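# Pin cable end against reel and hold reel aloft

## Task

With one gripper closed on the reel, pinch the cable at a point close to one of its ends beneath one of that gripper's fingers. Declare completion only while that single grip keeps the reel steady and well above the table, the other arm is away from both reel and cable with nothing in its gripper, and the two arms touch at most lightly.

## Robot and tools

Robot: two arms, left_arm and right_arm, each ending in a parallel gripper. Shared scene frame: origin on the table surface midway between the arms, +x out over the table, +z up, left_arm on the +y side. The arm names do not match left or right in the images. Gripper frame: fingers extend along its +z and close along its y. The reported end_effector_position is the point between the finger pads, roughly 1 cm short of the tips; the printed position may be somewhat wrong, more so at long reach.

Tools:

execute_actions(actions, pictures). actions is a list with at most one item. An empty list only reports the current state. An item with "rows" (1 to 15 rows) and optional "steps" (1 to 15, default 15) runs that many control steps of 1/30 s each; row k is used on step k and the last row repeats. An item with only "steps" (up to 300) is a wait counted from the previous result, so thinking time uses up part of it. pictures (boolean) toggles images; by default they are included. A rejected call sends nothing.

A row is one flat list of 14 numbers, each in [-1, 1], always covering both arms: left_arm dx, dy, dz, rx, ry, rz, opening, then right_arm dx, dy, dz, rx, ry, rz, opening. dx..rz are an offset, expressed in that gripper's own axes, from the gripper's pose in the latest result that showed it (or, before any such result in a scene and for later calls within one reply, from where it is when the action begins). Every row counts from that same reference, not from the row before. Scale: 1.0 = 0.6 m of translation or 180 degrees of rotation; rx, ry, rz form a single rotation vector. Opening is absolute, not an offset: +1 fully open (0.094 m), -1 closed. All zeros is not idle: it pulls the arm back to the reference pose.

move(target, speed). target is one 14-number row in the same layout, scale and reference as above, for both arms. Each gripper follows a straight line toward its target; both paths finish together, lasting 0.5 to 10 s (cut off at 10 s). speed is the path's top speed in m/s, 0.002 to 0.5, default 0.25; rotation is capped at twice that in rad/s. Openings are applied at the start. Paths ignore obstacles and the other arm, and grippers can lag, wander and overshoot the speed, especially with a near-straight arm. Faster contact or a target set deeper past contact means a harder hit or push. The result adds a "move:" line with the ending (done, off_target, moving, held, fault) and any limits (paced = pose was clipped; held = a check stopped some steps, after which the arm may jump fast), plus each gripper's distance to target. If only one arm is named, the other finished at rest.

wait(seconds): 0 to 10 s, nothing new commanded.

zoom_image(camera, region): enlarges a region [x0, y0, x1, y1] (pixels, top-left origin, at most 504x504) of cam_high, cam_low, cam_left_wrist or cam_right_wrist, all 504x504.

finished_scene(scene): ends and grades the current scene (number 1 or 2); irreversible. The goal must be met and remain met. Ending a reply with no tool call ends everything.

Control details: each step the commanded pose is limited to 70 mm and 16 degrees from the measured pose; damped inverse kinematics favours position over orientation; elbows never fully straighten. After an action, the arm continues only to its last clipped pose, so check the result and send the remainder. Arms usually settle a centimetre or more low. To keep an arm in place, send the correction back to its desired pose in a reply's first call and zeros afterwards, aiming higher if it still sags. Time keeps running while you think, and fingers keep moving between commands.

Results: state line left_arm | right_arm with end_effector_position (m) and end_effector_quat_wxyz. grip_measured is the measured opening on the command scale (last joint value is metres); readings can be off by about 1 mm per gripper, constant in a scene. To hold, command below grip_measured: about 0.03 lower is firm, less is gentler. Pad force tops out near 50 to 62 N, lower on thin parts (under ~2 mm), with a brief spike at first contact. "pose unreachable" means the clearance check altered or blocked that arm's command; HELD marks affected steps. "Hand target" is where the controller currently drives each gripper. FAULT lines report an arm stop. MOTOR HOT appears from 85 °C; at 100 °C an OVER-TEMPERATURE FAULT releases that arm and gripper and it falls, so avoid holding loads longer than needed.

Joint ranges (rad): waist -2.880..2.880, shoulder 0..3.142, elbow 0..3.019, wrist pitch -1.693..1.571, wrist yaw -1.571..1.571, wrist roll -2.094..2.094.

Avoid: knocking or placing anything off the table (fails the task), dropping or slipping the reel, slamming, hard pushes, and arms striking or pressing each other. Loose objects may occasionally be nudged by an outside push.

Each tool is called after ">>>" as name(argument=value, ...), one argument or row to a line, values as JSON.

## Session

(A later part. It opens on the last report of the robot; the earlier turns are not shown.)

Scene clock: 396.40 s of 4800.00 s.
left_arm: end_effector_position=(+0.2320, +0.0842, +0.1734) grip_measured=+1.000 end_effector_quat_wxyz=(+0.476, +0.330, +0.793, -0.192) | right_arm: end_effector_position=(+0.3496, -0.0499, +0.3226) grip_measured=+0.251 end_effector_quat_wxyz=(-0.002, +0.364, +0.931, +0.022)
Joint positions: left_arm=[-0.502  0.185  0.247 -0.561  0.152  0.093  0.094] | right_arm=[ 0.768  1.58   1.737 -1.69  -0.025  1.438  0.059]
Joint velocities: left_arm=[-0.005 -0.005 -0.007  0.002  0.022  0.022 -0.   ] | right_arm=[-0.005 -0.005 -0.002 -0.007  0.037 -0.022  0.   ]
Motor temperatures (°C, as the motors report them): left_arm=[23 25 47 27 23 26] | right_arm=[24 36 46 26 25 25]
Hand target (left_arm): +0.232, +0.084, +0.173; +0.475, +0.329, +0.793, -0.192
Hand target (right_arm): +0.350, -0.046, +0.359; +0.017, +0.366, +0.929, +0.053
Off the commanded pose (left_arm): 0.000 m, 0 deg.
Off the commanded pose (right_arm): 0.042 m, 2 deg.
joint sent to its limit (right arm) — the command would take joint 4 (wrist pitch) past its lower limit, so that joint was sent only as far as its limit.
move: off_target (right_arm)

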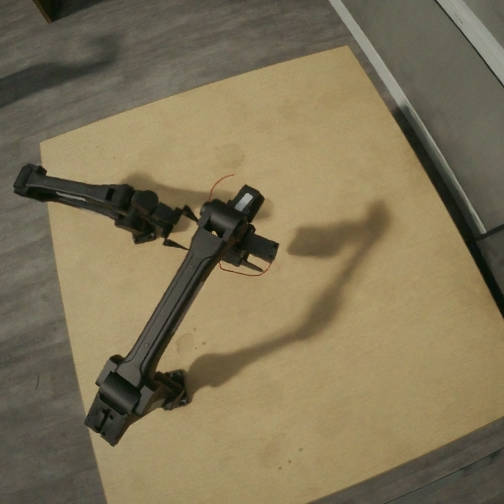

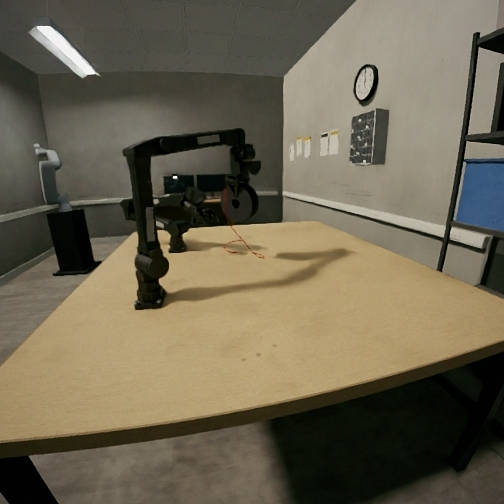

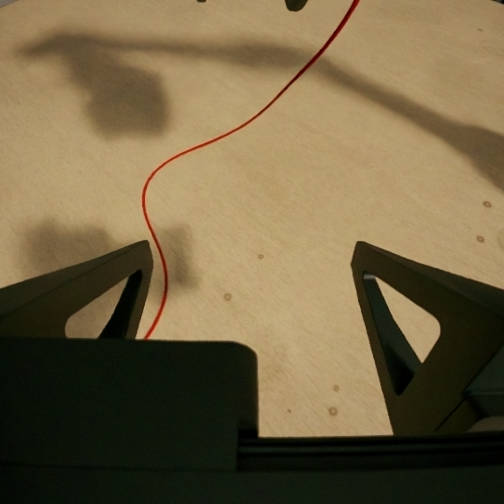

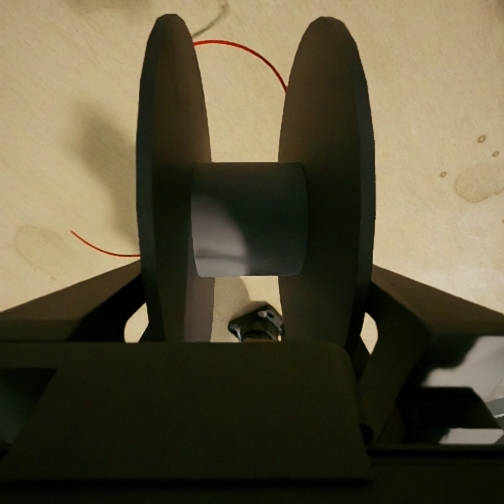

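>>> move(
  target=[0, 0, 0, 0, 0, 0, 1, 0.0, 0.0, -0.1, 0, 0, 0, 0.1],
  speed=0.06,
)

>>> zoom_image(
  camera="cam_low",
  region=[150, 110, 330, 290],
)

Scene clock: 405.17 s of 4800.00 s.
left_arm: end_effector_position=(+0.2320, +0.0842, +0.1734) grip_measured=+1.000 end_effector_quat_wxyz=(+0.476, +0.330, +0.793, -0.192) | right_arm: end_effector_position=(+0.3437, -0.0547, +0.3429) grip_measured=+0.251 end_effector_quat_wxyz=(+0.009, +0.364, +0.931, +0.041)
Joint positions: left_arm=[-0.502  0.185  0.247 -0.561  0.152  0.093  0.094] | right_arm=[ 0.768  1.54   1.743 -1.692 -0.025  1.439  0.059]
Joint velocities: left_arm=[-0.034  0.005  0.002  0.012  0.037  0.051  0.001] | right_arm=[ 0.005 -0.005 -0.017 -0.012 -0.007 -0.066  0.001]
Motor temperatures (°C, as the motors report them): left_arm=[23 25 47 27 23 26] | right_arm=[24 36 49 26 25 25]
Hand target (left_arm): +0.232, +0.084, +0.173; +0.476, +0.330, +0.793, -0.192
Hand target (right_arm): +0.346, -0.054, +0.380; +0.027, +0.363, +0.928, +0.075
Off the commanded pose (left_arm): 0.000 m, 0 deg.
Off the commanded pose (right_arm): 0.040 m, 2 deg.
joint sent to its limit (right arm) — the command would take joint 4 (wrist pitch) past its lower limit, so that joint was sent only as far as its limit.
After step 180, 1.40 s passed at rest.
move: off_target (right_arm)

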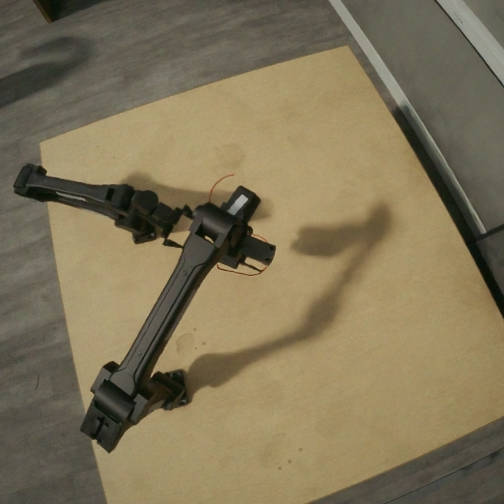

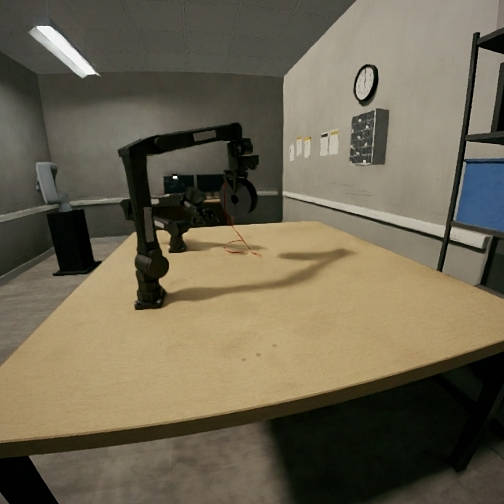

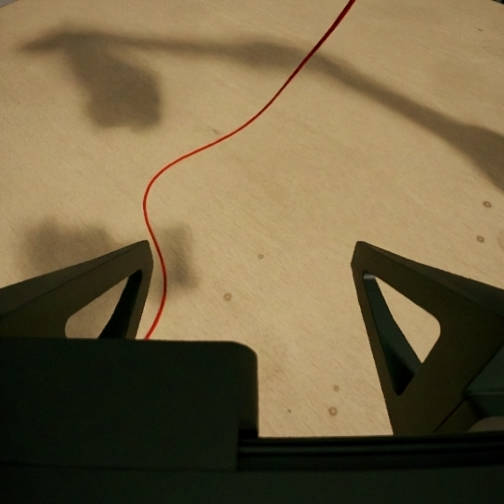

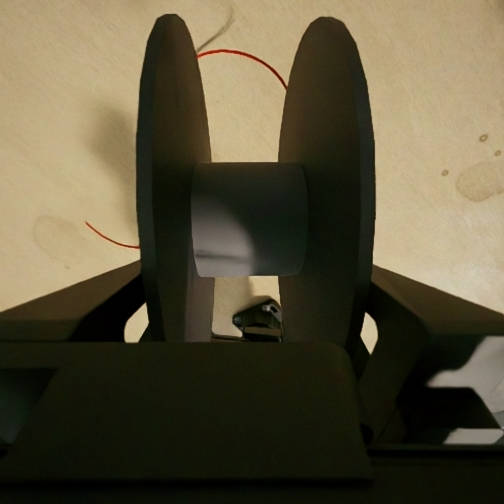

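Region (150, 110, 330, 290) of cam_low's 504x504 image, scaled by 2.800, with more detail than that image has.

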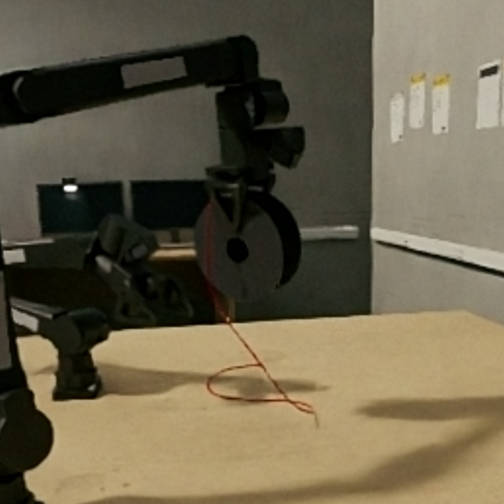

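The right gripper is holding the reel high and steady with the cable trapped. Its grip reading has stayed at 0.251, and the left arm is clear with an empty gripper.

>>> finished_scene(
  scene=2,
)

The scene is finished: the task was done.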